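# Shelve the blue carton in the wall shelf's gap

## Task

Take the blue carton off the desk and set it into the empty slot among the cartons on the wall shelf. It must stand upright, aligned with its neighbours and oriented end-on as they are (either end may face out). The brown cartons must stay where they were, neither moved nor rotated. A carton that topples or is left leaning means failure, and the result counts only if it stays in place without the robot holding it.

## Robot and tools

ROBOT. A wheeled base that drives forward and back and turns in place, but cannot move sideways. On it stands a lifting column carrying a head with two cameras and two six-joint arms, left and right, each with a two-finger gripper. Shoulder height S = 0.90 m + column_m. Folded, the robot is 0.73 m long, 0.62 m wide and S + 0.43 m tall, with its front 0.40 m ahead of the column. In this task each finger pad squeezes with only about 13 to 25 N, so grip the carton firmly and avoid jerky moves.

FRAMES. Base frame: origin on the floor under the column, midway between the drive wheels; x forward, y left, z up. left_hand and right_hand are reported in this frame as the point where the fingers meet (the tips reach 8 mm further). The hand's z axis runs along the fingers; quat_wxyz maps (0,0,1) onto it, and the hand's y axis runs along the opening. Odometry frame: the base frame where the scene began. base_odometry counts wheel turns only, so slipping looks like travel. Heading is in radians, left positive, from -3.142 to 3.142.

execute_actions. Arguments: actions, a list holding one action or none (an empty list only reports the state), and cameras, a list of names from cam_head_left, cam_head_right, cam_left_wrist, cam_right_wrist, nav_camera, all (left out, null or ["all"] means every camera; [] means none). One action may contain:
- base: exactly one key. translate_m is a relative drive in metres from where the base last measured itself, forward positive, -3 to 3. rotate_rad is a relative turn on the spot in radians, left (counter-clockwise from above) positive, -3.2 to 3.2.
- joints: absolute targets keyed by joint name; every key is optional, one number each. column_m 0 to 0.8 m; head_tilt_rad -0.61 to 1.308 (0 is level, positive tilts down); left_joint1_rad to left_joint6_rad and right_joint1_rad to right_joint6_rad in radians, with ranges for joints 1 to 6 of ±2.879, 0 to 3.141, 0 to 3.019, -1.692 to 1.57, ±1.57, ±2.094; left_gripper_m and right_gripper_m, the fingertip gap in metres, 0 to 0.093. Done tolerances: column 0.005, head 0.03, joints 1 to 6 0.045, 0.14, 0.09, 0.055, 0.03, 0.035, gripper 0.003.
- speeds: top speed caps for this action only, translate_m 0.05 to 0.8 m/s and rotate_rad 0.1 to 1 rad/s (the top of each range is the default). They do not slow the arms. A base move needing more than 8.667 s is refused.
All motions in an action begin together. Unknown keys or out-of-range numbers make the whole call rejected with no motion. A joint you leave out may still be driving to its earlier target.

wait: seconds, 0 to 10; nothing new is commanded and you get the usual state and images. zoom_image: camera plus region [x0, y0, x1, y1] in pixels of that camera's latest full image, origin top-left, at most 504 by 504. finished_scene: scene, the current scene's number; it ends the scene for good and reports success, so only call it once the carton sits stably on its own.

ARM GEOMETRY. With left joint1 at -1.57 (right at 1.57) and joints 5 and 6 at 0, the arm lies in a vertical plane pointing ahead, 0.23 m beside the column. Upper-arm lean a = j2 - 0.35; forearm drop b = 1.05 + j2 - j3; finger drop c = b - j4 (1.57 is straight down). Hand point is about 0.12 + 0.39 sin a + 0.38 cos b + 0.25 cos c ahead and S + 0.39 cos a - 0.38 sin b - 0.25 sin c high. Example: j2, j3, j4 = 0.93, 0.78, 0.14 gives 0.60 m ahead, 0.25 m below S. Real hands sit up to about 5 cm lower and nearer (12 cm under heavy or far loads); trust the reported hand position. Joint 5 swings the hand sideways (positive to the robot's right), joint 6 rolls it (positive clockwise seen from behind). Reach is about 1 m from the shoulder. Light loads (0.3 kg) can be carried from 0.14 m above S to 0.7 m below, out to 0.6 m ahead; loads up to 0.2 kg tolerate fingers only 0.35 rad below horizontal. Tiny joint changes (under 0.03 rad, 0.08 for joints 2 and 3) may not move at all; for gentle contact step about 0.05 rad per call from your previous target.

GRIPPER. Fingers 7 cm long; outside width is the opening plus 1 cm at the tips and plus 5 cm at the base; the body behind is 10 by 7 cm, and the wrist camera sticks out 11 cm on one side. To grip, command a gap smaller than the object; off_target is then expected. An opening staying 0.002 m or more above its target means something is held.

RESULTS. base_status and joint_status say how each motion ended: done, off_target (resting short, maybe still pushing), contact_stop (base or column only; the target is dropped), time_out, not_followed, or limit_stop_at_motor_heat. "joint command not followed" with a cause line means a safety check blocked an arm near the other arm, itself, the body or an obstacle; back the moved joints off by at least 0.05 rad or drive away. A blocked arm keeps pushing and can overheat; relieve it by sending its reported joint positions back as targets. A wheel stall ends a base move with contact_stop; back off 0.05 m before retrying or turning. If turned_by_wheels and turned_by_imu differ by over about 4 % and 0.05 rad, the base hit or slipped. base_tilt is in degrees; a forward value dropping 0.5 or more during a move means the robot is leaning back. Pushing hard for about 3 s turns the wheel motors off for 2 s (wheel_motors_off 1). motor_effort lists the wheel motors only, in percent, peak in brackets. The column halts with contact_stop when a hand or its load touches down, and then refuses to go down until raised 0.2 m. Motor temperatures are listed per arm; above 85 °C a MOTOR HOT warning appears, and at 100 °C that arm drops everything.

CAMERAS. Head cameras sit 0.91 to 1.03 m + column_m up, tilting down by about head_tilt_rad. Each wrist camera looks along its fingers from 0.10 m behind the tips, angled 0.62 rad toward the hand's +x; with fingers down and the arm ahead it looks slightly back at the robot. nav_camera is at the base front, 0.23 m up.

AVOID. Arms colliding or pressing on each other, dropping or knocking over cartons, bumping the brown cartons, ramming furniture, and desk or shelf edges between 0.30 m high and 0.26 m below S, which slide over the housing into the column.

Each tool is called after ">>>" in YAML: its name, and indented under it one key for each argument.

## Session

>>> execute_actions:
  actions: []

Scene clock: 0.00 s.
Motor temperatures (°C, as the motors report them): left_arm=[27 27 29 26 28 26] | right_arm=[29 28 27 26 26 28]
base_odometry: x=+0.000 y=+0.000 heading=+0.000 (m, m, rad; odometry frame)
turned_by_wheels: +0.000 (rad since the last result)
turned_by_imu: +0.000 (rad since the last result)
base_tilt: forward=+0.2 right=-0.3 (deg)
base_status: not commanded
joint_positions: column_m=+0.555 head_tilt_rad=+0.857 left_joint1_rad=-1.583 left_joint2_rad=+0.912 left_joint3_rad=+0.397 left_joint4_rad=-0.950 left_joint5_rad=-0.039 left_joint6_rad=+0.098 left_gripper_m=+0.095 right_joint1_rad=+1.564 right_joint2_rad=+0.892 right_joint3_rad=+0.437 right_joint4_rad=-0.962 right_joint5_rad=+0.052 right_joint6_rad=-0.047 right_gripper_m=+0.095
joint_status: not commanded
wheel_motors_off: 0
motor_effort: left_wheel=+2 right_wheel=+5 (%)
left_hand: x=+0.1351 y=+0.2288 z=+1.2559 quat_wxyz=(+0.453, -0.058, -0.889, +0.008) (m; base frame)
right_hand: x=+0.1585 y=-0.2359 z=+1.2517 quat_wxyz=(+0.432, +0.030, -0.901, +0.015) (m; base frame)
pictures: cam_head_left, cam_head_right, cam_left_wrist, cam_right_wrist, nav_camera
Images, in order (width x height): cam_head_left 504x504, cam_head_right 504x504, cam_left_wrist 504x504, cam_right_wrist 504x504, nav_camera 504x504.

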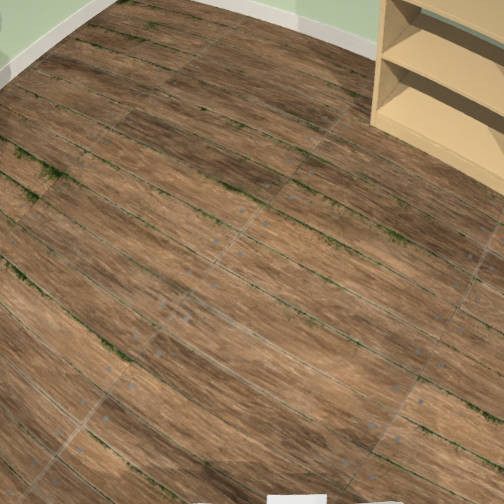

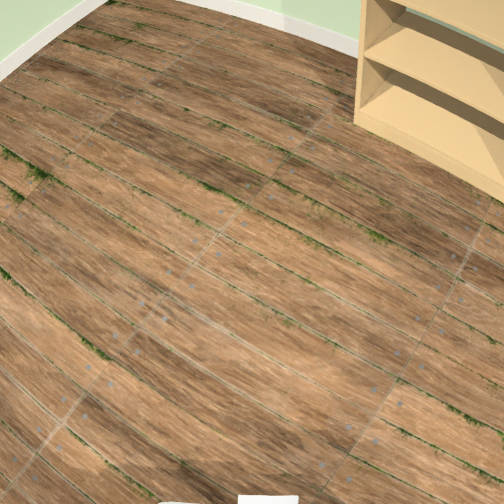

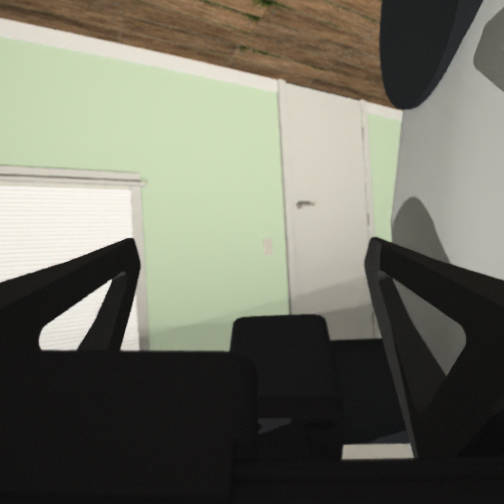

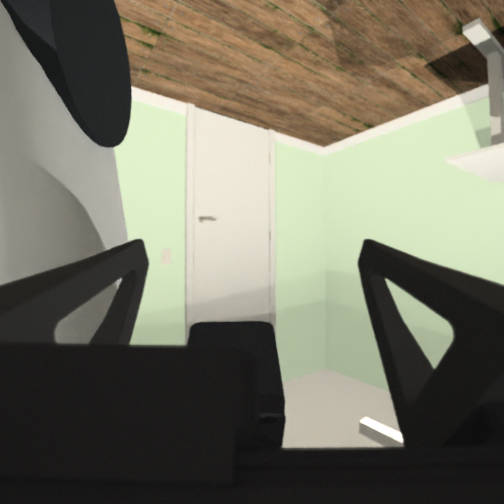

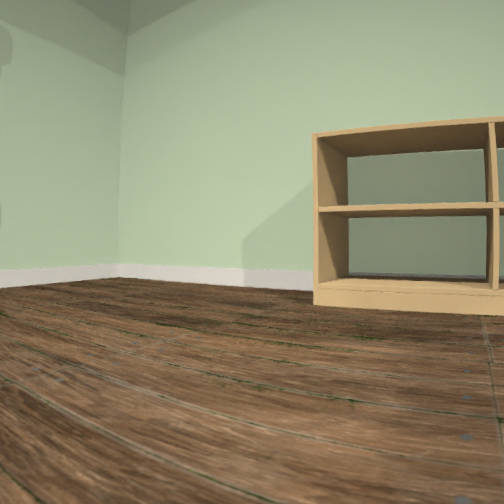

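Similar layout. Turn toward the desk.

>>> execute_actions:
  actions:
    - {"base":{"rotate_rad":-2.25},"joints":{"head_tilt_rad":0.6,"column_m":0.5,"left_joint1_rad":-1.57,"left_joint2_rad":0.93,"left_joint3_rad":0.88,"left_joint4_rad":-0.47,"left_joint5_rad":0,"left_joint6_rad":0}}
  cameras: ["cam_head_left","nav_camera"]

Scene clock: 3.90 s.
Motor temperatures (°C, as the motors report them): left_arm=[27 27 30 26 28 26] | right_arm=[29 28 27 26 26 28]
base_odometry: x=+0.000 y=+0.000 heading=-2.249 (m, m, rad; odometry frame)
turned_by_wheels: -2.249 (rad since the last result)
turned_by_imu: -2.241 (rad since the last result)
base_tilt: forward=+0.2 right=-0.3 (deg)
base_status: done
joint_positions: column_m=+0.500 head_tilt_rad=+0.617 left_joint1_rad=-1.577 left_joint2_rad=+0.925 left_joint3_rad=+0.884 left_joint4_rad=-0.465 left_joint5_rad=-0.003 left_joint6_rad=+0.010 left_gripper_m=+0.095 right_joint1_rad=+1.564 right_joint2_rad=+0.892 right_joint3_rad=+0.437 right_joint4_rad=-0.962 right_joint5_rad=+0.052 right_joint6_rad=-0.047 right_gripper_m=+0.095
joint_status: all done
wheel_motors_off: 0
motor_effort: left_wheel=+3(45) right_wheel=-3(40) (%)
left_hand: x=+0.5159 y=+0.2222 z=+1.1401 quat_wxyz=(-0.009, -0.006, -1.000, +0.001) (m; base frame)
right_hand: x=+0.1585 y=-0.2359 z=+1.1963 quat_wxyz=(+0.432, +0.030, -0.901, +0.015) (m; base frame)
pictures: cam_head_left, nav_camera
Images, in order (width x height): cam_head_left 504x504, nav_camera 504x504.

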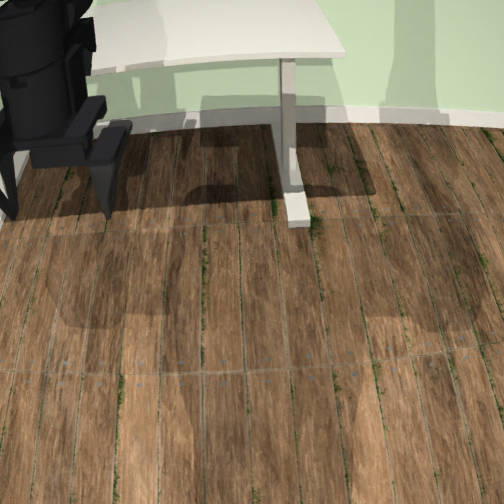

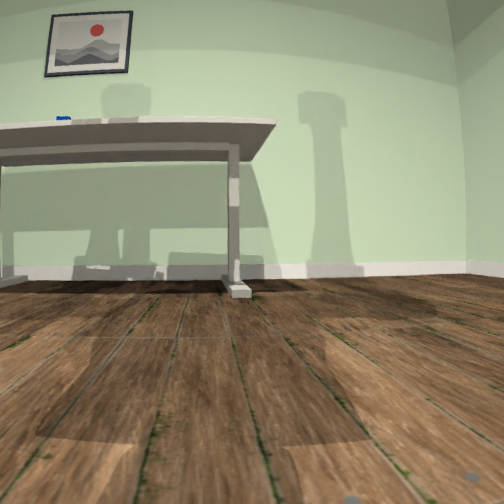

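>>> execute_actions:
  actions:
    - {"base":{"rotate_rad":0.45}}
  cameras: []

>>> execute_actions:
  actions:
    - {"base":{"translate_m":1.3}}
  cameras: []

>>> execute_actions:
  actions:
    - {"base":{"rotate_rad":-0.45},"joints":{"head_tilt_rad":0.75}}
  cameras: ["cam_head_left","nav_camera","cam_left_wrist"]

Scene clock: 5.87 s.
Motor temperatures (°C, as the motors report them): left_arm=[27 27 30 26 28 26] | right_arm=[29 29 27 26 26 28]
base_odometry: x=+0.000 y=+0.000 heading=-1.800 (m, m, rad; odometry frame)
turned_by_wheels: +0.449 (rad since the last result)
turned_by_imu: +0.450 (rad since the last result)
base_tilt: forward=+0.1 right=-0.3 (deg)
base_status: done
joint_positions: column_m=+0.500 head_tilt_rad=+0.617 left_joint1_rad=-1.577 left_joint2_rad=+0.925 left_joint3_rad=+0.884 left_joint4_rad=-0.465 left_joint5_rad=-0.002 left_joint6_rad=+0.010 left_gripper_m=+0.095 right_joint1_rad=+1.564 right_joint2_rad=+0.892 right_joint3_rad=+0.437 right_joint4_rad=-0.962 right_joint5_rad=+0.052 right_joint6_rad=-0.047 right_gripper_m=+0.095
joint_status: not commanded
wheel_motors_off: 0
motor_effort: left_wheel=-2(26) right_wheel=+1(28) (%)
left_hand: x=+0.5159 y=+0.2221 z=+1.1401 quat_wxyz=(-0.009, -0.006, -1.000, +0.002) (m; base frame)
right_hand: x=+0.1585 y=-0.2359 z=+1.1963 quat_wxyz=(+0.432, +0.030, -0.901, +0.015) (m; base frame)
pictures: none
No camera images: the call's "cameras" was empty. Leave "cameras" out to get every camera's image.

Scene clock: 9.73 s.
Motor temperatures (°C, as the motors report them): left_arm=[27 27 30 26 28 26] | right_arm=[29 29 27 26 26 28]
base_odometry: x=-0.296 y=-1.266 heading=-1.801 (m, m, rad; odometry frame)
turned_by_wheels: -0.001 (rad since the last result)
turned_by_imu: +0.003 (rad since the last result)
base_tilt: forward=+0.2 right=-0.2 (deg)
base_status: done
joint_positions: column_m=+0.500 head_tilt_rad=+0.617 left_joint1_rad=-1.577 left_joint2_rad=+0.925 left_joint3_rad=+0.880 left_joint4_rad=-0.465 left_joint5_rad=-0.002 left_joint6_rad=+0.010 left_gripper_m=+0.095 right_joint1_rad=+1.564 right_joint2_rad=+0.891 right_joint3_rad=+0.439 right_joint4_rad=-0.962 right_joint5_rad=+0.052 right_joint6_rad=-0.047 right_gripper_m=+0.095
joint_status: not commanded
wheel_motors_off: 0
motor_effort: left_wheel=-1(48) right_wheel=+3(62) (%)
left_hand: x=+0.5137 y=+0.2221 z=+1.1394 quat_wxyz=(-0.007, -0.006, -1.000, +0.002) (m; base frame)
right_hand: x=+0.1594 y=-0.2359 z=+1.1960 quat_wxyz=(+0.431, +0.030, -0.902, +0.015) (m; base frame)
pictures: none
No camera images: the call's "cameras" was empty. Leave "cameras" out to get every camera's image.

Scene clock: 11.73 s.
Motor temperatures (°C, as the motors report them): left_arm=[27 27 30 26 28 26] | right_arm=[29 29 27 26 26 28]
base_odometry: x=-0.296 y=-1.266 heading=-2.250 (m, m, rad; odometry frame)
turned_by_wheels: -0.449 (rad since the last result)
turned_by_imu: -0.445 (rad since the last result)
base_tilt: forward=+0.1 right=-0.4 (deg)
base_status: done
joint_positions: column_m=+0.500 head_tilt_rad=+0.752 left_joint1_rad=-1.577 left_joint2_rad=+0.925 left_joint3_rad=+0.880 left_joint4_rad=-0.465 left_joint5_rad=-0.002 left_joint6_rad=+0.010 left_gripper_m=+0.095 right_joint1_rad=+1.564 right_joint2_rad=+0.891 right_joint3_rad=+0.439 right_joint4_rad=-0.962 right_joint5_rad=+0.052 right_joint6_rad=-0.047 right_gripper_m=+0.095
joint_status: all done
wheel_motors_off: 0
motor_effort: left_wheel=+3(35) right_wheel=-3(54) (%)
left_hand: x=+0.5137 y=+0.2220 z=+1.1394 quat_wxyz=(-0.007, -0.007, -1.000, +0.002) (m; base frame)
right_hand: x=+0.1594 y=-0.2359 z=+1.1960 quat_wxyz=(+0.431, +0.030, -0.902, +0.015) (m; base frame)
pictures: cam_head_left, cam_left_wrist, nav_camera
Images, in order (width x height): cam_head_left 504x504, cam_left_wrist 504x504, nav_camera 504x504.

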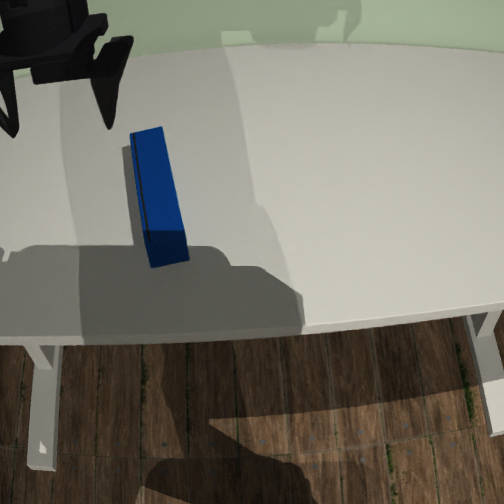

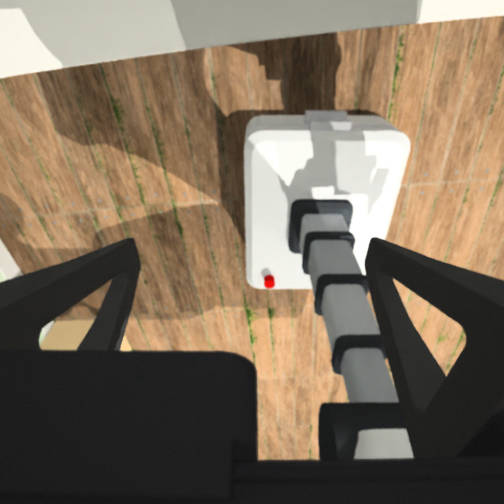

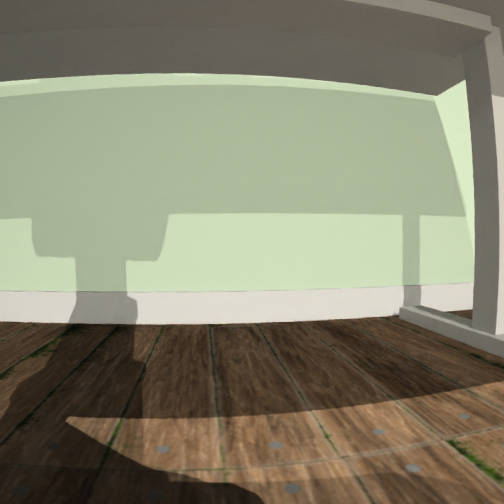

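>>> execute_actions:
  actions:
    - {"base":{"rotate_rad":0.08},"joints":{"left_joint6_rad":-0.18,"column_m":0.36}}
  cameras: []

>>> execute_actions:
  actions:
    - {"base":{"translate_m":0.28},"joints":{"column_m":0.24,"head_tilt_rad":0.9}}
  cameras: ["cam_head_left","cam_left_wrist"]

Scene clock: 14.37 s.
Motor temperatures (°C, as the motors report them): left_arm=[27 27 30 26 28 26] | right_arm=[29 29 27 26 26 28]
base_odometry: x=-0.296 y=-1.266 heading=-2.171 (m, m, rad; odometry frame)
turned_by_wheels: +0.079 (rad since the last result)
turned_by_imu: +0.080 (rad since the last result)
base_tilt: forward=+0.1 right=-0.3 (deg)
base_status: done
joint_positions: column_m=+0.360 head_tilt_rad=+0.752 left_joint1_rad=-1.577 left_joint2_rad=+0.925 left_joint3_rad=+0.880 left_joint4_rad=-0.465 left_joint5_rad=-0.002 left_joint6_rad=-0.169 left_gripper_m=+0.095 right_joint1_rad=+1.564 right_joint2_rad=+0.891 right_joint3_rad=+0.439 right_joint4_rad=-0.962 right_joint5_rad=+0.052 right_joint6_rad=-0.047 right_gripper_m=+0.095
joint_status: all done
wheel_motors_off: 0
motor_effort: left_wheel=-6(19) right_wheel=+7(19) (%)
left_hand: x=+0.5137 y=+0.2220 z=+0.9994 quat_wxyz=(-0.007, +0.083, -0.997, +0.002) (m; base frame)
right_hand: x=+0.1594 y=-0.2359 z=+1.0561 quat_wxyz=(+0.431, +0.030, -0.902, +0.015) (m; base frame)
pictures: none
No camera images: the call's "cameras" was empty. Leave "cameras" out to get every camera's image.

Scene clock: 16.50 s.
Motor temperatures (°C, as the motors report them): left_arm=[27 27 30 26 28 26] | right_arm=[29 29 27 26 26 28]
base_odometry: x=-0.454 y=-1.497 heading=-2.174 (m, m, rad; odometry frame)
turned_by_wheels: -0.003 (rad since the last result)
turned_by_imu: -0.001 (rad since the last result)
base_tilt: forward=+0.1 right=-0.2 (deg)
base_status: done
joint_positions: column_m=+0.240 head_tilt_rad=+0.901 left_joint1_rad=-1.577 left_joint2_rad=+0.925 left_joint3_rad=+0.880 left_joint4_rad=-0.465 left_joint5_rad=-0.002 left_joint6_rad=-0.169 left_gripper_m=+0.095 right_joint1_rad=+1.564 right_joint2_rad=+0.891 right_joint3_rad=+0.438 right_joint4_rad=-0.962 right_joint5_rad=+0.052 right_joint6_rad=-0.047 right_gripper_m=+0.095
joint_status: all done
wheel_motors_off: 0
motor_effort: left_wheel=-1(52) right_wheel=+0(60) (%)
left_hand: x=+0.5132 y=+0.2220 z=+0.8792 quat_wxyz=(-0.006, +0.083, -0.997, +0.002) (m; base frame)
right_hand: x=+0.1590 y=-0.2359 z=+0.9362 quat_wxyz=(+0.432, +0.030, -0.901, +0.015) (m; base frame)
pictures: cam_head_left, cam_left_wrist
Images, in order (width x height): cam_head_left 504x504, cam_left_wrist 504x504.

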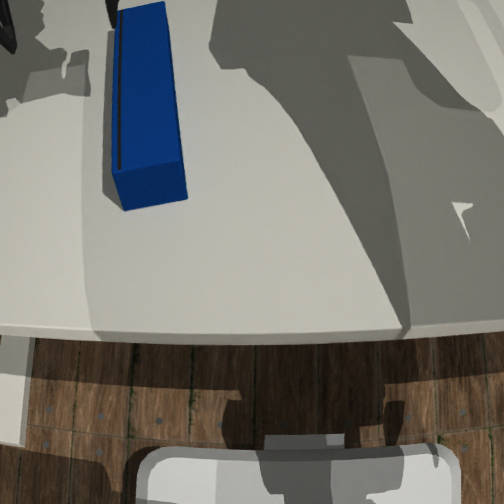

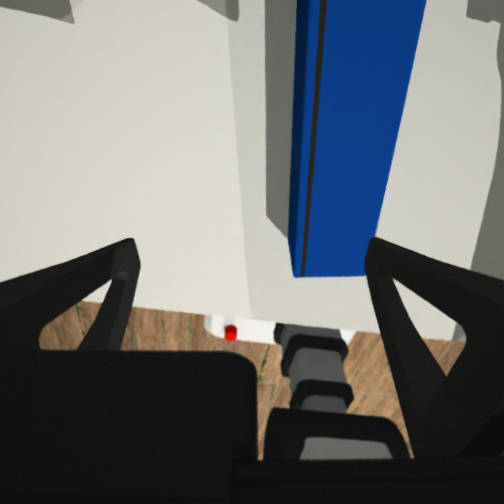

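>>> execute_actions:
  actions:
    - {"base":{"rotate_rad":-0.145},"joints":{"left_joint6_rad":-0.37}}
  cameras: []

>>> execute_actions:
  actions:
    - {"base":{"translate_m":0.04},"joints":{"column_m":0.19}}
  cameras: ["cam_left_wrist"]

Scene clock: 17.90 s.
Motor temperatures (°C, as the motors report them): left_arm=[27 27 30 26 28 26] | right_arm=[29 29 27 26 26 28]
base_odometry: x=-0.454 y=-1.497 heading=-2.317 (m, m, rad; odometry frame)
turned_by_wheels: -0.143 (rad since the last result)
turned_by_imu: -0.142 (rad since the last result)
base_tilt: forward=+0.0 right=-0.3 (deg)
base_status: done
joint_positions: column_m=+0.240 head_tilt_rad=+0.901 left_joint1_rad=-1.577 left_joint2_rad=+0.925 left_joint3_rad=+0.880 left_joint4_rad=-0.465 left_joint5_rad=-0.002 left_joint6_rad=-0.359 left_gripper_m=+0.095 right_joint1_rad=+1.564 right_joint2_rad=+0.891 right_joint3_rad=+0.438 right_joint4_rad=-0.962 right_joint5_rad=+0.052 right_joint6_rad=-0.047 right_gripper_m=+0.095
joint_status: all done
wheel_motors_off: 0
motor_effort: left_wheel=+0(36) right_wheel=-1(50) (%)
left_hand: x=+0.5132 y=+0.2220 z=+0.8792 quat_wxyz=(-0.006, +0.177, -0.984, +0.003) (m; base frame)
right_hand: x=+0.1590 y=-0.2359 z=+0.9362 quat_wxyz=(+0.432, +0.030, -0.901, +0.015) (m; base frame)
pictures: none
No camera images: the call's "cameras" was empty. Leave "cameras" out to get every camera's image.

Scene clock: 19.13 s.
Motor temperatures (°C, as the motors report them): left_arm=[27 27 30 26 28 26] | right_arm=[29 29 27 26 26 28]
base_odometry: x=-0.481 y=-1.527 heading=-2.318 (m, m, rad; odometry frame)
turned_by_wheels: -0.001 (rad since the last result)
turned_by_imu: -0.001 (rad since the last result)
base_tilt: forward=+0.1 right=-0.4 (deg)
base_status: done
joint_positions: column_m=+0.190 head_tilt_rad=+0.901 left_joint1_rad=-1.577 left_joint2_rad=+0.925 left_joint3_rad=+0.879 left_joint4_rad=-0.466 left_joint5_rad=-0.002 left_joint6_rad=-0.359 left_gripper_m=+0.095 right_joint1_rad=+1.564 right_joint2_rad=+0.891 right_joint3_rad=+0.437 right_joint4_rad=-0.962 right_joint5_rad=+0.052 right_joint6_rad=-0.047 right_gripper_m=+0.095
joint_status: all done
wheel_motors_off: 0
motor_effort: left_wheel=+0(41) right_wheel=+4(49) (%)
left_hand: x=+0.5129 y=+0.2220 z=+0.8291 quat_wxyz=(-0.005, +0.177, -0.984, +0.003) (m; base frame)
right_hand: x=+0.1589 y=-0.2359 z=+0.8863 quat_wxyz=(+0.432, +0.030, -0.901, +0.015) (m; base frame)
pictures: cam_left_wrist
Images, in order (width x height): cam_left_wrist 504x504.

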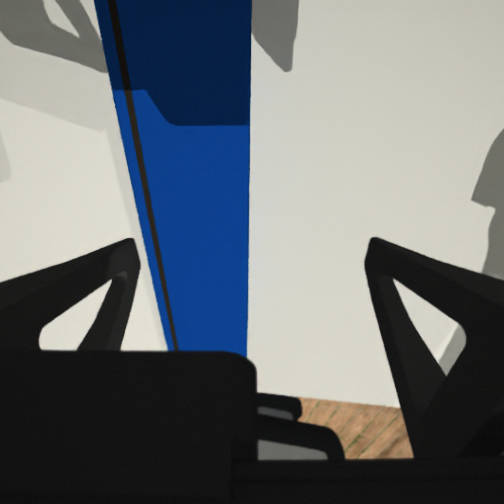

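>>> execute_actions:
  actions:
    - {"base":{"rotate_rad":0.06},"joints":{"left_joint6_rad":-0.3,"column_m":0.22}}
  cameras: ["cam_left_wrist","cam_head_left"]

Scene clock: 20.20 s.
Motor temperatures (°C, as the motors report them): left_arm=[27 27 30 26 28 26] | right_arm=[29 29 27 26 26 28]
base_odometry: x=-0.481 y=-1.527 heading=-2.260 (m, m, rad; odometry frame)
turned_by_wheels: +0.058 (rad since the last result)
turned_by_imu: +0.059 (rad since the last result)
base_tilt: forward=+0.2 right=-0.3 (deg)
base_status: done
joint_positions: column_m=+0.220 head_tilt_rad=+0.901 left_joint1_rad=-1.577 left_joint2_rad=+0.925 left_joint3_rad=+0.879 left_joint4_rad=-0.466 left_joint5_rad=-0.002 left_joint6_rad=-0.308 left_gripper_m=+0.095 right_joint1_rad=+1.564 right_joint2_rad=+0.891 right_joint3_rad=+0.437 right_joint4_rad=-0.962 right_joint5_rad=+0.052 right_joint6_rad=-0.047 right_gripper_m=+0.095
joint_status: all done
wheel_motors_off: 0
motor_effort: left_wheel=-1(35) right_wheel=+0(43) (%)
left_hand: x=+0.5129 y=+0.2220 z=+0.8590 quat_wxyz=(-0.006, +0.152, -0.988, +0.003) (m; base frame)
right_hand: x=+0.1589 y=-0.2359 z=+0.9161 quat_wxyz=(+0.432, +0.030, -0.901, +0.015) (m; base frame)
pictures: cam_head_left, cam_left_wrist
Images, in order (width x height): cam_head_left 504x504, cam_left_wrist 504x504.

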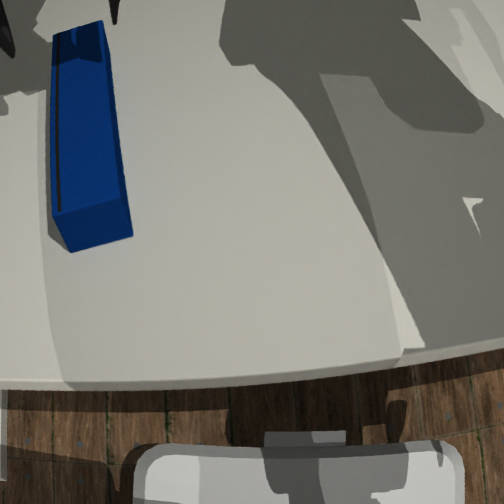

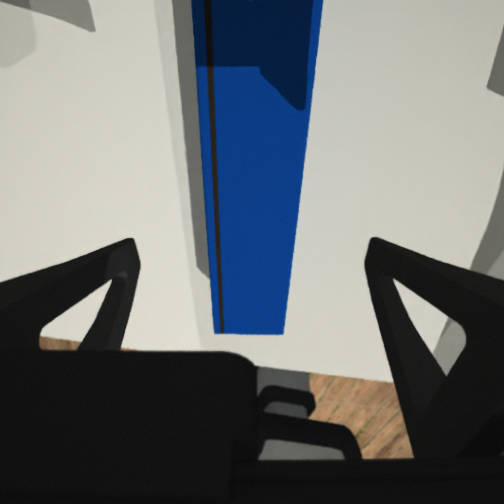

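>>> execute_actions:
  actions:
    - {"joints":{"column_m":0.12}}
  cameras: ["cam_left_wrist"]

Scene clock: 24.10 s.
Motor temperatures (°C, as the motors report them): left_arm=[27 28 30 26 28 26] | right_arm=[29 29 27 26 26 28]
base_odometry: x=-0.481 y=-1.527 heading=-2.260 (m, m, rad; odometry frame)
turned_by_wheels: +0.000 (rad since the last result)
turned_by_imu: +0.002 (rad since the last result)
base_tilt: forward=+0.1 right=-0.4 (deg)
base_status: not commanded
joint_positions: column_m=+0.120 head_tilt_rad=+0.901 left_joint1_rad=-1.577 left_joint2_rad=+0.925 left_joint3_rad=+0.879 left_joint4_rad=-0.466 left_joint5_rad=-0.002 left_joint6_rad=-0.308 left_gripper_m=+0.095 right_joint1_rad=+1.564 right_joint2_rad=+0.891 right_joint3_rad=+0.437 right_joint4_rad=-0.962 right_joint5_rad=+0.052 right_joint6_rad=-0.047 right_gripper_m=+0.095
joint_status: all done
wheel_motors_off: 0
motor_effort: left_wheel=-2(2) right_wheel=+1(4) (%)
left_hand: x=+0.5129 y=+0.2220 z=+0.7591 quat_wxyz=(-0.006, +0.152, -0.988, +0.003) (m; base frame)
right_hand: x=+0.1589 y=-0.2359 z=+0.8162 quat_wxyz=(+0.432, +0.030, -0.901, +0.015) (m; base frame)
pictures: cam_left_wrist
Images, in order (width x height): cam_left_wrist 504x504.

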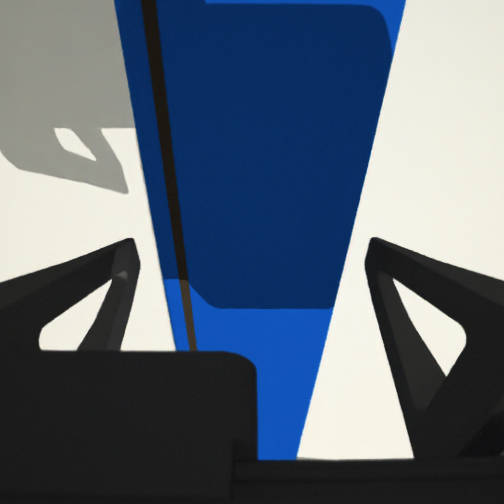

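>>> execute_actions:
  actions:
    - {"joints":{"column_m":0.088}}
  cameras: ["cam_left_wrist"]

>>> execute_actions:
  actions:
    - {"joints":{"left_gripper_m":0.0}}
  cameras: ["cam_left_wrist"]

>>> execute_actions:
  actions:
    - {"joints":{"column_m":0.3}}
  cameras: ["cam_left_wrist"]

>>> execute_actions:
  actions:
    - {"base":{"translate_m":-0.6},"joints":{"column_m":0.5,"left_joint6_rad":0.0,"head_tilt_rad":0.35}}
  cameras: ["cam_left_wrist"]

>>> execute_actions:
  actions:
    - {"base":{"rotate_rad":3.1},"speeds":{"rotate_rad":0.7}}
  cameras: ["cam_head_left","cam_head_right","nav_camera"]

Scene clock: 25.43 s.
Motor temperatures (°C, as the motors report them): left_arm=[27 28 30 26 28 26] | right_arm=[29 29 27 26 26 28]
base_odometry: x=-0.481 y=-1.527 heading=-2.260 (m, m, rad; odometry frame)
turned_by_wheels: +0.000 (rad since the last result)
turned_by_imu: +0.001 (rad since the last result)
base_tilt: forward=+0.0 right=-0.3 (deg)
base_status: not commanded
joint_positions: column_m=+0.088 head_tilt_rad=+0.901 left_joint1_rad=-1.577 left_joint2_rad=+0.923 left_joint3_rad=+0.879 left_joint4_rad=-0.467 left_joint5_rad=-0.001 left_joint6_rad=-0.307 left_gripper_m=+0.095 right_joint1_rad=+1.564 right_joint2_rad=+0.891 right_joint3_rad=+0.437 right_joint4_rad=-0.962 right_joint5_rad=+0.052 right_joint6_rad=-0.047 right_gripper_m=+0.095
joint_status: all done
wheel_motors_off: 0
motor_effort: left_wheel=-2(2) right_wheel=+3(6) (%)
left_hand: x=+0.5133 y=+0.2218 z=+0.7282 quat_wxyz=(-0.006, +0.151, -0.988, +0.003) (m; base frame)
right_hand: x=+0.1589 y=-0.2359 z=+0.7843 quat_wxyz=(+0.432, +0.030, -0.901, +0.015) (m; base frame)
pictures: cam_left_wrist
Images, in order (width x height): cam_left_wrist 504x504.

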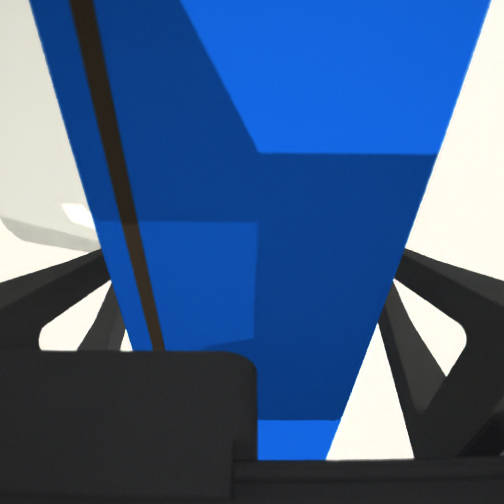

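Scene clock: 26.17 s.
Motor temperatures (°C, as the motors report them): left_arm=[27 28 30 26 28 26] | right_arm=[29 29 27 26 26 28]
base_odometry: x=-0.481 y=-1.527 heading=-2.260 (m, m, rad; odometry frame)
turned_by_wheels: +0.000 (rad since the last result)
turned_by_imu: +0.000 (rad since the last result)
base_tilt: forward=+0.2 right=-0.4 (deg)
base_status: not commanded
joint_positions: column_m=+0.088 head_tilt_rad=+0.901 left_joint1_rad=-1.577 left_joint2_rad=+0.922 left_joint3_rad=+0.879 left_joint4_rad=-0.467 left_joint5_rad=+0.002 left_joint6_rad=-0.307 left_gripper_m=+0.060 right_joint1_rad=+1.564 right_joint2_rad=+0.891 right_joint3_rad=+0.437 right_joint4_rad=-0.962 right_joint5_rad=+0.052 right_joint6_rad=-0.047 right_gripper_m=+0.095
joint_status: left_gripper_m off_target (ended at +0.060, target +0.000)
wheel_motors_off: 0
motor_effort: left_wheel=-3(3) right_wheel=+2(2) (%)
left_hand: x=+0.5133 y=+0.2216 z=+0.7283 quat_wxyz=(-0.006, +0.151, -0.988, +0.005) (m; base frame)
right_hand: x=+0.1589 y=-0.2359 z=+0.7843 quat_wxyz=(+0.432, +0.030, -0.901, +0.015) (m; base frame)
pictures: cam_left_wrist
Images, in order (width x height): cam_left_wrist 504x504.

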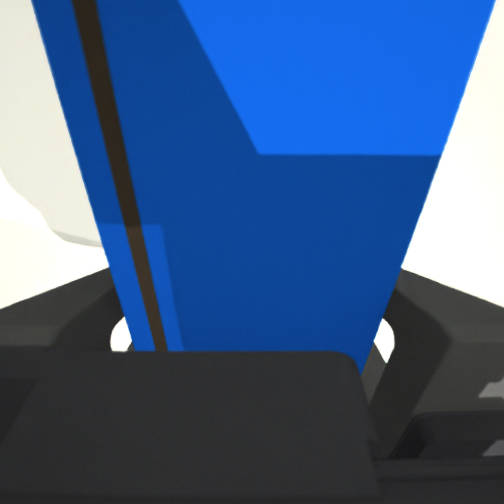

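Scene clock: 29.53 s.
Motor temperatures (°C, as the motors report them): left_arm=[27 28 30 26 28 26] | right_arm=[29 29 27 26 26 28]
base_odometry: x=-0.481 y=-1.527 heading=-2.260 (m, m, rad; odometry frame)
turned_by_wheels: +0.000 (rad since the last result)
turned_by_imu: +0.001 (rad since the last result)
base_tilt: forward=+0.1 right=-0.3 (deg)
base_status: not commanded
joint_positions: column_m=+0.300 head_tilt_rad=+0.901 left_joint1_rad=-1.577 left_joint2_rad=+0.923 left_joint3_rad=+0.879 left_joint4_rad=-0.467 left_joint5_rad=+0.002 left_joint6_rad=-0.307 left_gripper_m=+0.060 right_joint1_rad=+1.564 right_joint2_rad=+0.891 right_joint3_rad=+0.437 right_joint4_rad=-0.962 right_joint5_rad=+0.052 right_joint6_rad=-0.047 right_gripper_m=+0.095
joint_status: all done
wheel_motors_off: 0
motor_effort: left_wheel=-3(3) right_wheel=+1(4) (%)
left_hand: x=+0.5132 y=+0.2216 z=+0.9400 quat_wxyz=(-0.006, +0.151, -0.988, +0.004) (m; base frame)
right_hand: x=+0.1589 y=-0.2359 z=+0.9961 quat_wxyz=(+0.432, +0.030, -0.901, +0.015) (m; base frame)
pictures: cam_left_wrist
Images, in order (width x height): cam_left_wrist 504x504.

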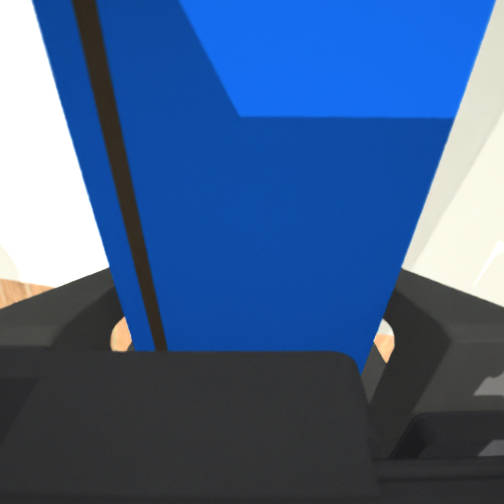

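Scene clock: 32.73 s.
Motor temperatures (°C, as the motors report them): left_arm=[27 28 30 26 28 26] | right_arm=[29 29 27 26 26 28]
base_odometry: x=-0.100 y=-1.064 heading=-2.260 (m, m, rad; odometry frame)
turned_by_wheels: +0.001 (rad since the last result)
turned_by_imu: +0.001 (rad since the last result)
base_tilt: forward=+0.0 right=-0.4 (deg)
base_status: done
joint_positions: column_m=+0.500 head_tilt_rad=+0.369 left_joint1_rad=-1.577 left_joint2_rad=+0.925 left_joint3_rad=+0.877 left_joint4_rad=-0.467 left_joint5_rad=+0.002 left_joint6_rad=-0.011 left_gripper_m=+0.060 right_joint1_rad=+1.564 right_joint2_rad=+0.890 right_joint3_rad=+0.434 right_joint4_rad=-0.962 right_joint5_rad=+0.052 right_joint6_rad=-0.047 right_gripper_m=+0.095
joint_status: all done
wheel_motors_off: 0
motor_effort: left_wheel=+1(67) right_wheel=-3(48) (%)
left_hand: x=+0.5110 y=+0.2216 z=+1.1387 quat_wxyz=(-0.004, +0.004, -1.000, +0.004) (m; base frame)
right_hand: x=+0.1570 y=-0.2359 z=+1.1968 quat_wxyz=(+0.433, +0.030, -0.901, +0.015) (m; base frame)
pictures: cam_left_wrist
Images, in order (width x height): cam_left_wrist 504x504.

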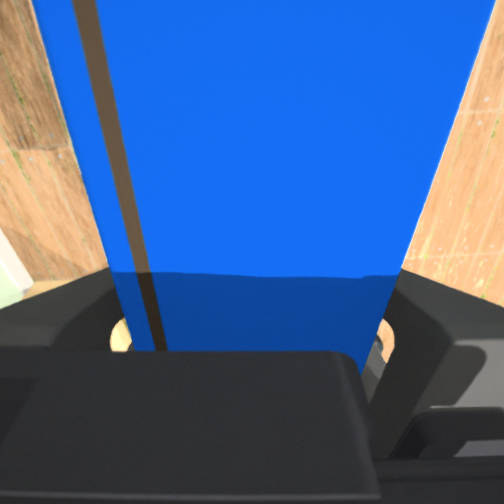

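Scene clock: 38.37 s.
Motor temperatures (°C, as the motors report them): left_arm=[27 28 30 26 28 26] | right_arm=[29 29 27 26 26 28]
base_odometry: x=-0.100 y=-1.064 heading=+0.839 (m, m, rad; odometry frame)
turned_by_wheels: +3.099 (rad since the last result)
turned_by_imu: +3.092 (rad since the last result)
base_tilt: forward=+0.1 right=-0.4 (deg)
base_status: done
joint_positions: column_m=+0.500 head_tilt_rad=+0.369 left_joint1_rad=-1.577 left_joint2_rad=+0.925 left_joint3_rad=+0.877 left_joint4_rad=-0.467 left_joint5_rad=+0.002 left_joint6_rad=-0.011 left_gripper_m=+0.060 right_joint1_rad=+1.564 right_joint2_rad=+0.890 right_joint3_rad=+0.434 right_joint4_rad=-0.962 right_joint5_rad=+0.052 right_joint6_rad=-0.047 right_gripper_m=+0.095
joint_status: not commanded
wheel_motors_off: 0
motor_effort: left_wheel=-5(49) right_wheel=+6(53) (%)
left_hand: x=+0.5110 y=+0.2216 z=+1.1387 quat_wxyz=(-0.004, +0.004, -1.000, +0.004) (m; base frame)
right_hand: x=+0.1570 y=-0.2359 z=+1.1968 quat_wxyz=(+0.433, +0.030, -0.901, +0.015) (m; base frame)
pictures: cam_head_left, cam_head_right, nav_camera
Images, in order (width x height): cam_head_left 504x504, cam_head_right 504x504, nav_camera 504x504.

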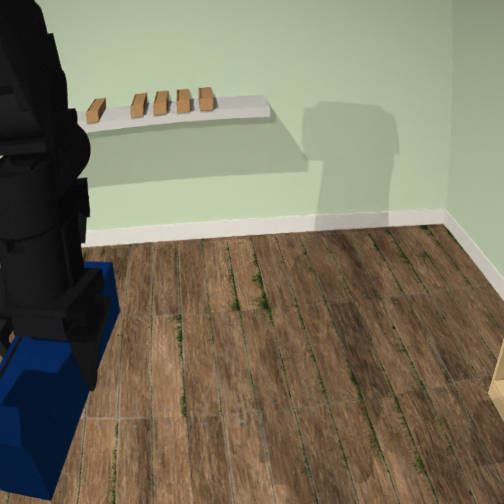

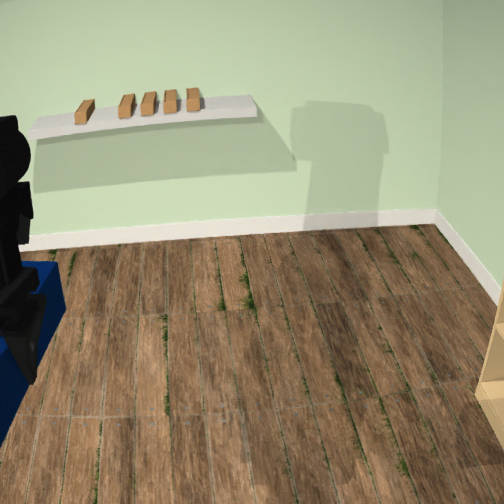

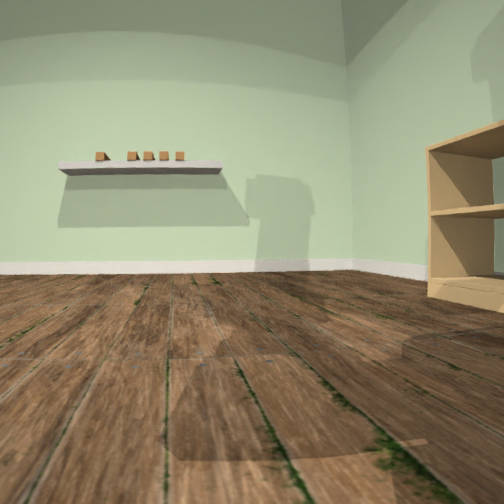

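>>> execute_actions:
  actions:
    - {"base":{"rotate_rad":0.255}}
  cameras: []

>>> execute_actions:
  actions:
    - {"base":{"translate_m":1.6},"speeds":{"translate_m":0.6}}
  cameras: []

>>> execute_actions:
  actions:
    - {"base":{"rotate_rad":-0.075},"joints":{"head_tilt_rad":0.5}}
  cameras: ["cam_head_left","cam_head_right","nav_camera"]

Scene clock: 40.23 s.
Motor temperatures (°C, as the motors report them): left_arm=[27 28 30 26 28 26] | right_arm=[29 29 27 26 26 28]
base_odometry: x=-0.100 y=-1.064 heading=+1.093 (m, m, rad; odometry frame)
turned_by_wheels: +0.254 (rad since the last result)
turned_by_imu: +0.254 (rad since the last result)
base_tilt: forward=+0.1 right=-0.3 (deg)
base_status: done
joint_positions: column_m=+0.500 head_tilt_rad=+0.369 left_joint1_rad=-1.577 left_joint2_rad=+0.925 left_joint3_rad=+0.877 left_joint4_rad=-0.467 left_joint5_rad=+0.002 left_joint6_rad=-0.011 left_gripper_m=+0.060 right_joint1_rad=+1.564 right_joint2_rad=+0.890 right_joint3_rad=+0.434 right_joint4_rad=-0.962 right_joint5_rad=+0.052 right_joint6_rad=-0.047 right_gripper_m=+0.095
joint_status: not commanded
wheel_motors_off: 0
motor_effort: left_wheel=-5(31) right_wheel=+2(31) (%)
left_hand: x=+0.5110 y=+0.2216 z=+1.1387 quat_wxyz=(-0.004, +0.004, -1.000, +0.004) (m; base frame)
right_hand: x=+0.1570 y=-0.2359 z=+1.1968 quat_wxyz=(+0.433, +0.030, -0.901, +0.015) (m; base frame)
pictures: none
No camera images: the call's "cameras" was empty. Leave "cameras" out to get every camera's image.

Scene clock: 44.70 s.
Motor temperatures (°C, as the motors report them): left_arm=[27 28 30 26 28 26] | right_arm=[29 29 27 26 26 28]
base_odometry: x=+0.635 y=+0.358 heading=+1.094 (m, m, rad; odometry frame)
turned_by_wheels: +0.000 (rad since the last result)
turned_by_imu: +0.005 (rad since the last result)
base_tilt: forward=+0.1 right=-0.4 (deg)
base_status: done
joint_positions: column_m=+0.500 head_tilt_rad=+0.368 left_joint1_rad=-1.577 left_joint2_rad=+0.925 left_joint3_rad=+0.876 left_joint4_rad=-0.467 left_joint5_rad=+0.002 left_joint6_rad=-0.011 left_gripper_m=+0.060 right_joint1_rad=+1.564 right_joint2_rad=+0.890 right_joint3_rad=+0.435 right_joint4_rad=-0.962 right_joint5_rad=+0.052 right_joint6_rad=-0.047 right_gripper_m=+0.095
joint_status: not commanded
wheel_motors_off: 0
motor_effort: left_wheel=+0(50) right_wheel=+0(53) (%)
left_hand: x=+0.5108 y=+0.2216 z=+1.1386 quat_wxyz=(-0.004, +0.004, -1.000, +0.004) (m; base frame)
right_hand: x=+0.1580 y=-0.2359 z=+1.1964 quat_wxyz=(+0.432, +0.030, -0.901, +0.015) (m; base frame)
pictures: none
No camera images: the call's "cameras" was empty. Leave "cameras" out to get every camera's image.

Scene clock: 45.70 s.
Motor temperatures (°C, as the motors report them): left_arm=[27 28 30 26 28 26] | right_arm=[29 29 27 26 26 28]
base_odometry: x=+0.635 y=+0.358 heading=+1.021 (m, m, rad; odometry frame)
turned_by_wheels: -0.073 (rad since the last result)
turned_by_imu: -0.073 (rad since the last result)
base_tilt: forward=+0.1 right=-0.4 (deg)
base_status: done
joint_positions: column_m=+0.500 head_tilt_rad=+0.504 left_joint1_rad=-1.577 left_joint2_rad=+0.925 left_joint3_rad=+0.876 left_joint4_rad=-0.467 left_joint5_rad=+0.002 left_joint6_rad=-0.011 left_gripper_m=+0.060 right_joint1_rad=+1.564 right_joint2_rad=+0.890 right_joint3_rad=+0.435 right_joint4_rad=-0.962 right_joint5_rad=+0.052 right_joint6_rad=-0.047 right_gripper_m=+0.095
joint_status: all done
wheel_motors_off: 0
motor_effort: left_wheel=+0(35) right_wheel=+0(43) (%)
left_hand: x=+0.5108 y=+0.2216 z=+1.1386 quat_wxyz=(-0.004, +0.004, -1.000, +0.004) (m; base frame)
right_hand: x=+0.1580 y=-0.2359 z=+1.1964 quat_wxyz=(+0.432, +0.030, -0.901, +0.015) (m; base frame)
pictures: cam_head_left, cam_head_right, nav_camera
Images, in order (width x height): cam_head_left 504x504, cam_head_right 504x504, nav_camera 504x504.

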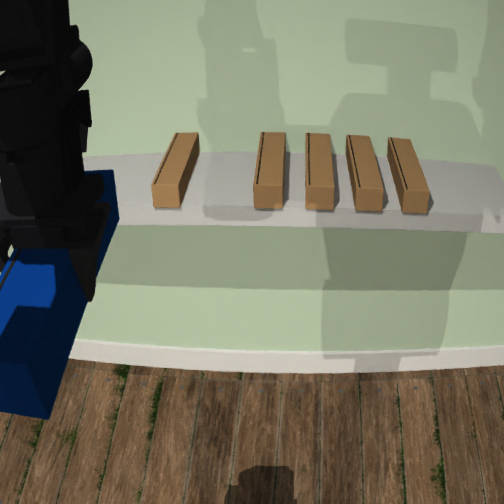

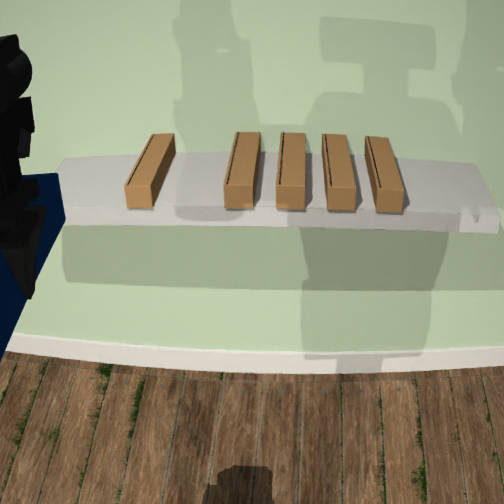

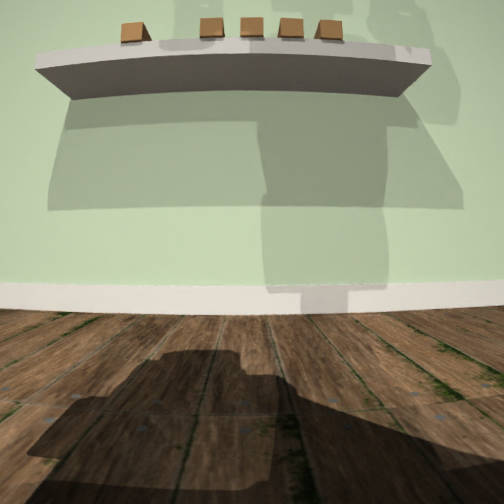

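>>> execute_actions:
  actions:
    - {"base":{"rotate_rad":-0.06},"joints":{"column_m":0.36}}
  cameras: []

>>> execute_actions:
  actions:
    - {"base":{"translate_m":0.75},"speeds":{"translate_m":0.5}}
  cameras: []

>>> execute_actions:
  actions:
    - {"base":{"rotate_rad":0.05},"joints":{"head_tilt_rad":0.62}}
  cameras: ["cam_head_left","cam_left_wrist"]

Scene clock: 48.37 s.
Motor temperatures (°C, as the motors report them): left_arm=[27 28 30 26 28 26] | right_arm=[29 29 27 26 26 28]
base_odometry: x=+0.636 y=+0.358 heading=+0.963 (m, m, rad; odometry frame)
turned_by_wheels: -0.058 (rad since the last result)
turned_by_imu: -0.056 (rad since the last result)
base_tilt: forward=+0.1 right=-0.4 (deg)
base_status: done
joint_positions: column_m=+0.360 head_tilt_rad=+0.504 left_joint1_rad=-1.577 left_joint2_rad=+0.925 left_joint3_rad=+0.876 left_joint4_rad=-0.467 left_joint5_rad=+0.002 left_joint6_rad=-0.011 left_gripper_m=+0.060 right_joint1_rad=+1.564 right_joint2_rad=+0.890 right_joint3_rad=+0.435 right_joint4_rad=-0.962 right_joint5_rad=+0.052 right_joint6_rad=-0.047 right_gripper_m=+0.095
joint_status: all done
wheel_motors_off: 0
motor_effort: left_wheel=+2(40) right_wheel=-1(55) (%)
left_hand: x=+0.5108 y=+0.2216 z=+0.9988 quat_wxyz=(-0.004, +0.004, -1.000, +0.004) (m; base frame)
right_hand: x=+0.1580 y=-0.2359 z=+1.0566 quat_wxyz=(+0.432, +0.030, -0.901, +0.015) (m; base frame)
pictures: none
No camera images: the call's "cameras" was empty. Leave "cameras" out to get every camera's image.

Scene clock: 51.57 s.
Motor temperatures (°C, as the motors report them): left_arm=[27 28 30 26 28 26] | right_arm=[29 29 27 26 26 28]
base_odometry: x=+1.064 y=+0.974 heading=+0.963 (m, m, rad; odometry frame)
turned_by_wheels: -0.001 (rad since the last result)
turned_by_imu: +0.002 (rad since the last result)
base_tilt: forward=+0.1 right=-0.4 (deg)
base_status: done
joint_positions: column_m=+0.360 head_tilt_rad=+0.504 left_joint1_rad=-1.577 left_joint2_rad=+0.925 left_joint3_rad=+0.876 left_joint4_rad=-0.467 left_joint5_rad=+0.002 left_joint6_rad=-0.011 left_gripper_m=+0.060 right_joint1_rad=+1.564 right_joint2_rad=+0.890 right_joint3_rad=+0.436 right_joint4_rad=-0.962 right_joint5_rad=+0.052 right_joint6_rad=-0.047 right_gripper_m=+0.095
joint_status: not commanded
wheel_motors_off: 0
motor_effort: left_wheel=-1(38) right_wheel=+3(55) (%)
left_hand: x=+0.5105 y=+0.2216 z=+0.9987 quat_wxyz=(-0.003, +0.004, -1.000, +0.004) (m; base frame)
right_hand: x=+0.1582 y=-0.2359 z=+1.0565 quat_wxyz=(+0.432, +0.030, -0.901, +0.015) (m; base frame)
pictures: none
No camera images: the call's "cameras" was empty. Leave "cameras" out to get every camera's image.

Scene clock: 52.57 s.
Motor temperatures (°C, as the motors report them): left_arm=[27 28 30 26 28 26] | right_arm=[29 29 27 26 26 28]
base_odometry: x=+1.064 y=+0.974 heading=+1.010 (m, m, rad; odometry frame)
turned_by_wheels: +0.048 (rad since the last result)
turned_by_imu: +0.048 (rad since the last result)
base_tilt: forward=+0.3 right=-0.3 (deg)
base_status: done
joint_positions: column_m=+0.360 head_tilt_rad=+0.623 left_joint1_rad=-1.576 left_joint2_rad=+0.925 left_joint3_rad=+0.876 left_joint4_rad=-0.467 left_joint5_rad=+0.002 left_joint6_rad=-0.011 left_gripper_m=+0.060 right_joint1_rad=+1.564 right_joint2_rad=+0.890 right_joint3_rad=+0.436 right_joint4_rad=-0.962 right_joint5_rad=+0.052 right_joint6_rad=-0.047 right_gripper_m=+0.095
joint_status: all done
wheel_motors_off: 0
motor_effort: left_wheel=-1(40) right_wheel=+1(33) (%)
left_hand: x=+0.5105 y=+0.2218 z=+0.9987 quat_wxyz=(-0.003, +0.004, -1.000, +0.003) (m; base frame)
right_hand: x=+0.1582 y=-0.2359 z=+1.0565 quat_wxyz=(+0.432, +0.030, -0.901, +0.015) (m; base frame)
pictures: cam_head_left, cam_left_wrist
Images, in order (width x height): cam_head_left 504x504, cam_left_wrist 504x504.

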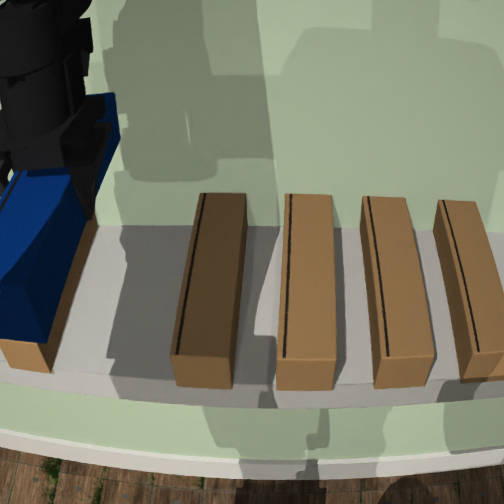

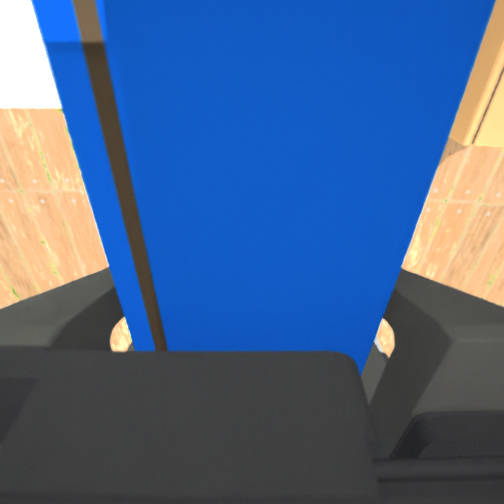

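>>> execute_actions:
  actions:
    - {"base":{"translate_m":0.12},"speeds":{"translate_m":0.2},"joints":{"column_m":0.3}}
  cameras: ["cam_head_left","cam_left_wrist"]

Scene clock: 54.43 s.
Motor temperatures (°C, as the motors report them): left_arm=[27 28 30 26 28 26] | right_arm=[29 29 27 26 26 28]
base_odometry: x=+1.128 y=+1.076 heading=+1.012 (m, m, rad; odometry frame)
turned_by_wheels: +0.001 (rad since the last result)
turned_by_imu: +0.002 (rad since the last result)
base_tilt: forward=+0.1 right=-0.4 (deg)
base_status: done
joint_positions: column_m=+0.300 head_tilt_rad=+0.624 left_joint1_rad=-1.576 left_joint2_rad=+0.925 left_joint3_rad=+0.876 left_joint4_rad=-0.467 left_joint5_rad=+0.002 left_joint6_rad=-0.011 left_gripper_m=+0.060 right_joint1_rad=+1.564 right_joint2_rad=+0.890 right_joint3_rad=+0.435 right_joint4_rad=-0.962 right_joint5_rad=+0.052 right_joint6_rad=-0.047 right_gripper_m=+0.095
joint_status: all done
wheel_motors_off: 0
motor_effort: left_wheel=+2(53) right_wheel=-2(33) (%)
left_hand: x=+0.5105 y=+0.2218 z=+0.9387 quat_wxyz=(-0.003, +0.004, -1.000, +0.003) (m; base frame)
right_hand: x=+0.1577 y=-0.2359 z=+0.9967 quat_wxyz=(+0.432, +0.030, -0.901, +0.015) (m; base frame)
pictures: cam_head_left, cam_left_wrist
Images, in order (width x height): cam_head_left 504x504, cam_left_wrist 504x504.

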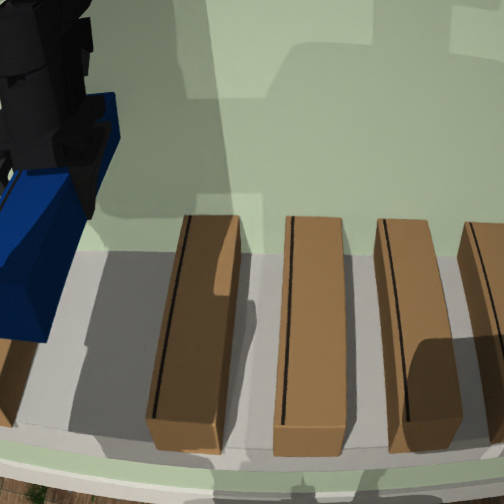

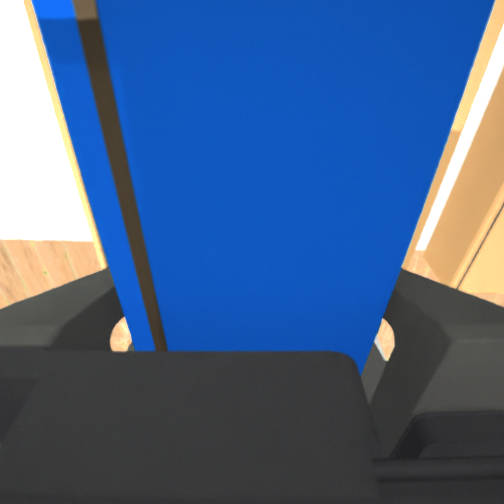

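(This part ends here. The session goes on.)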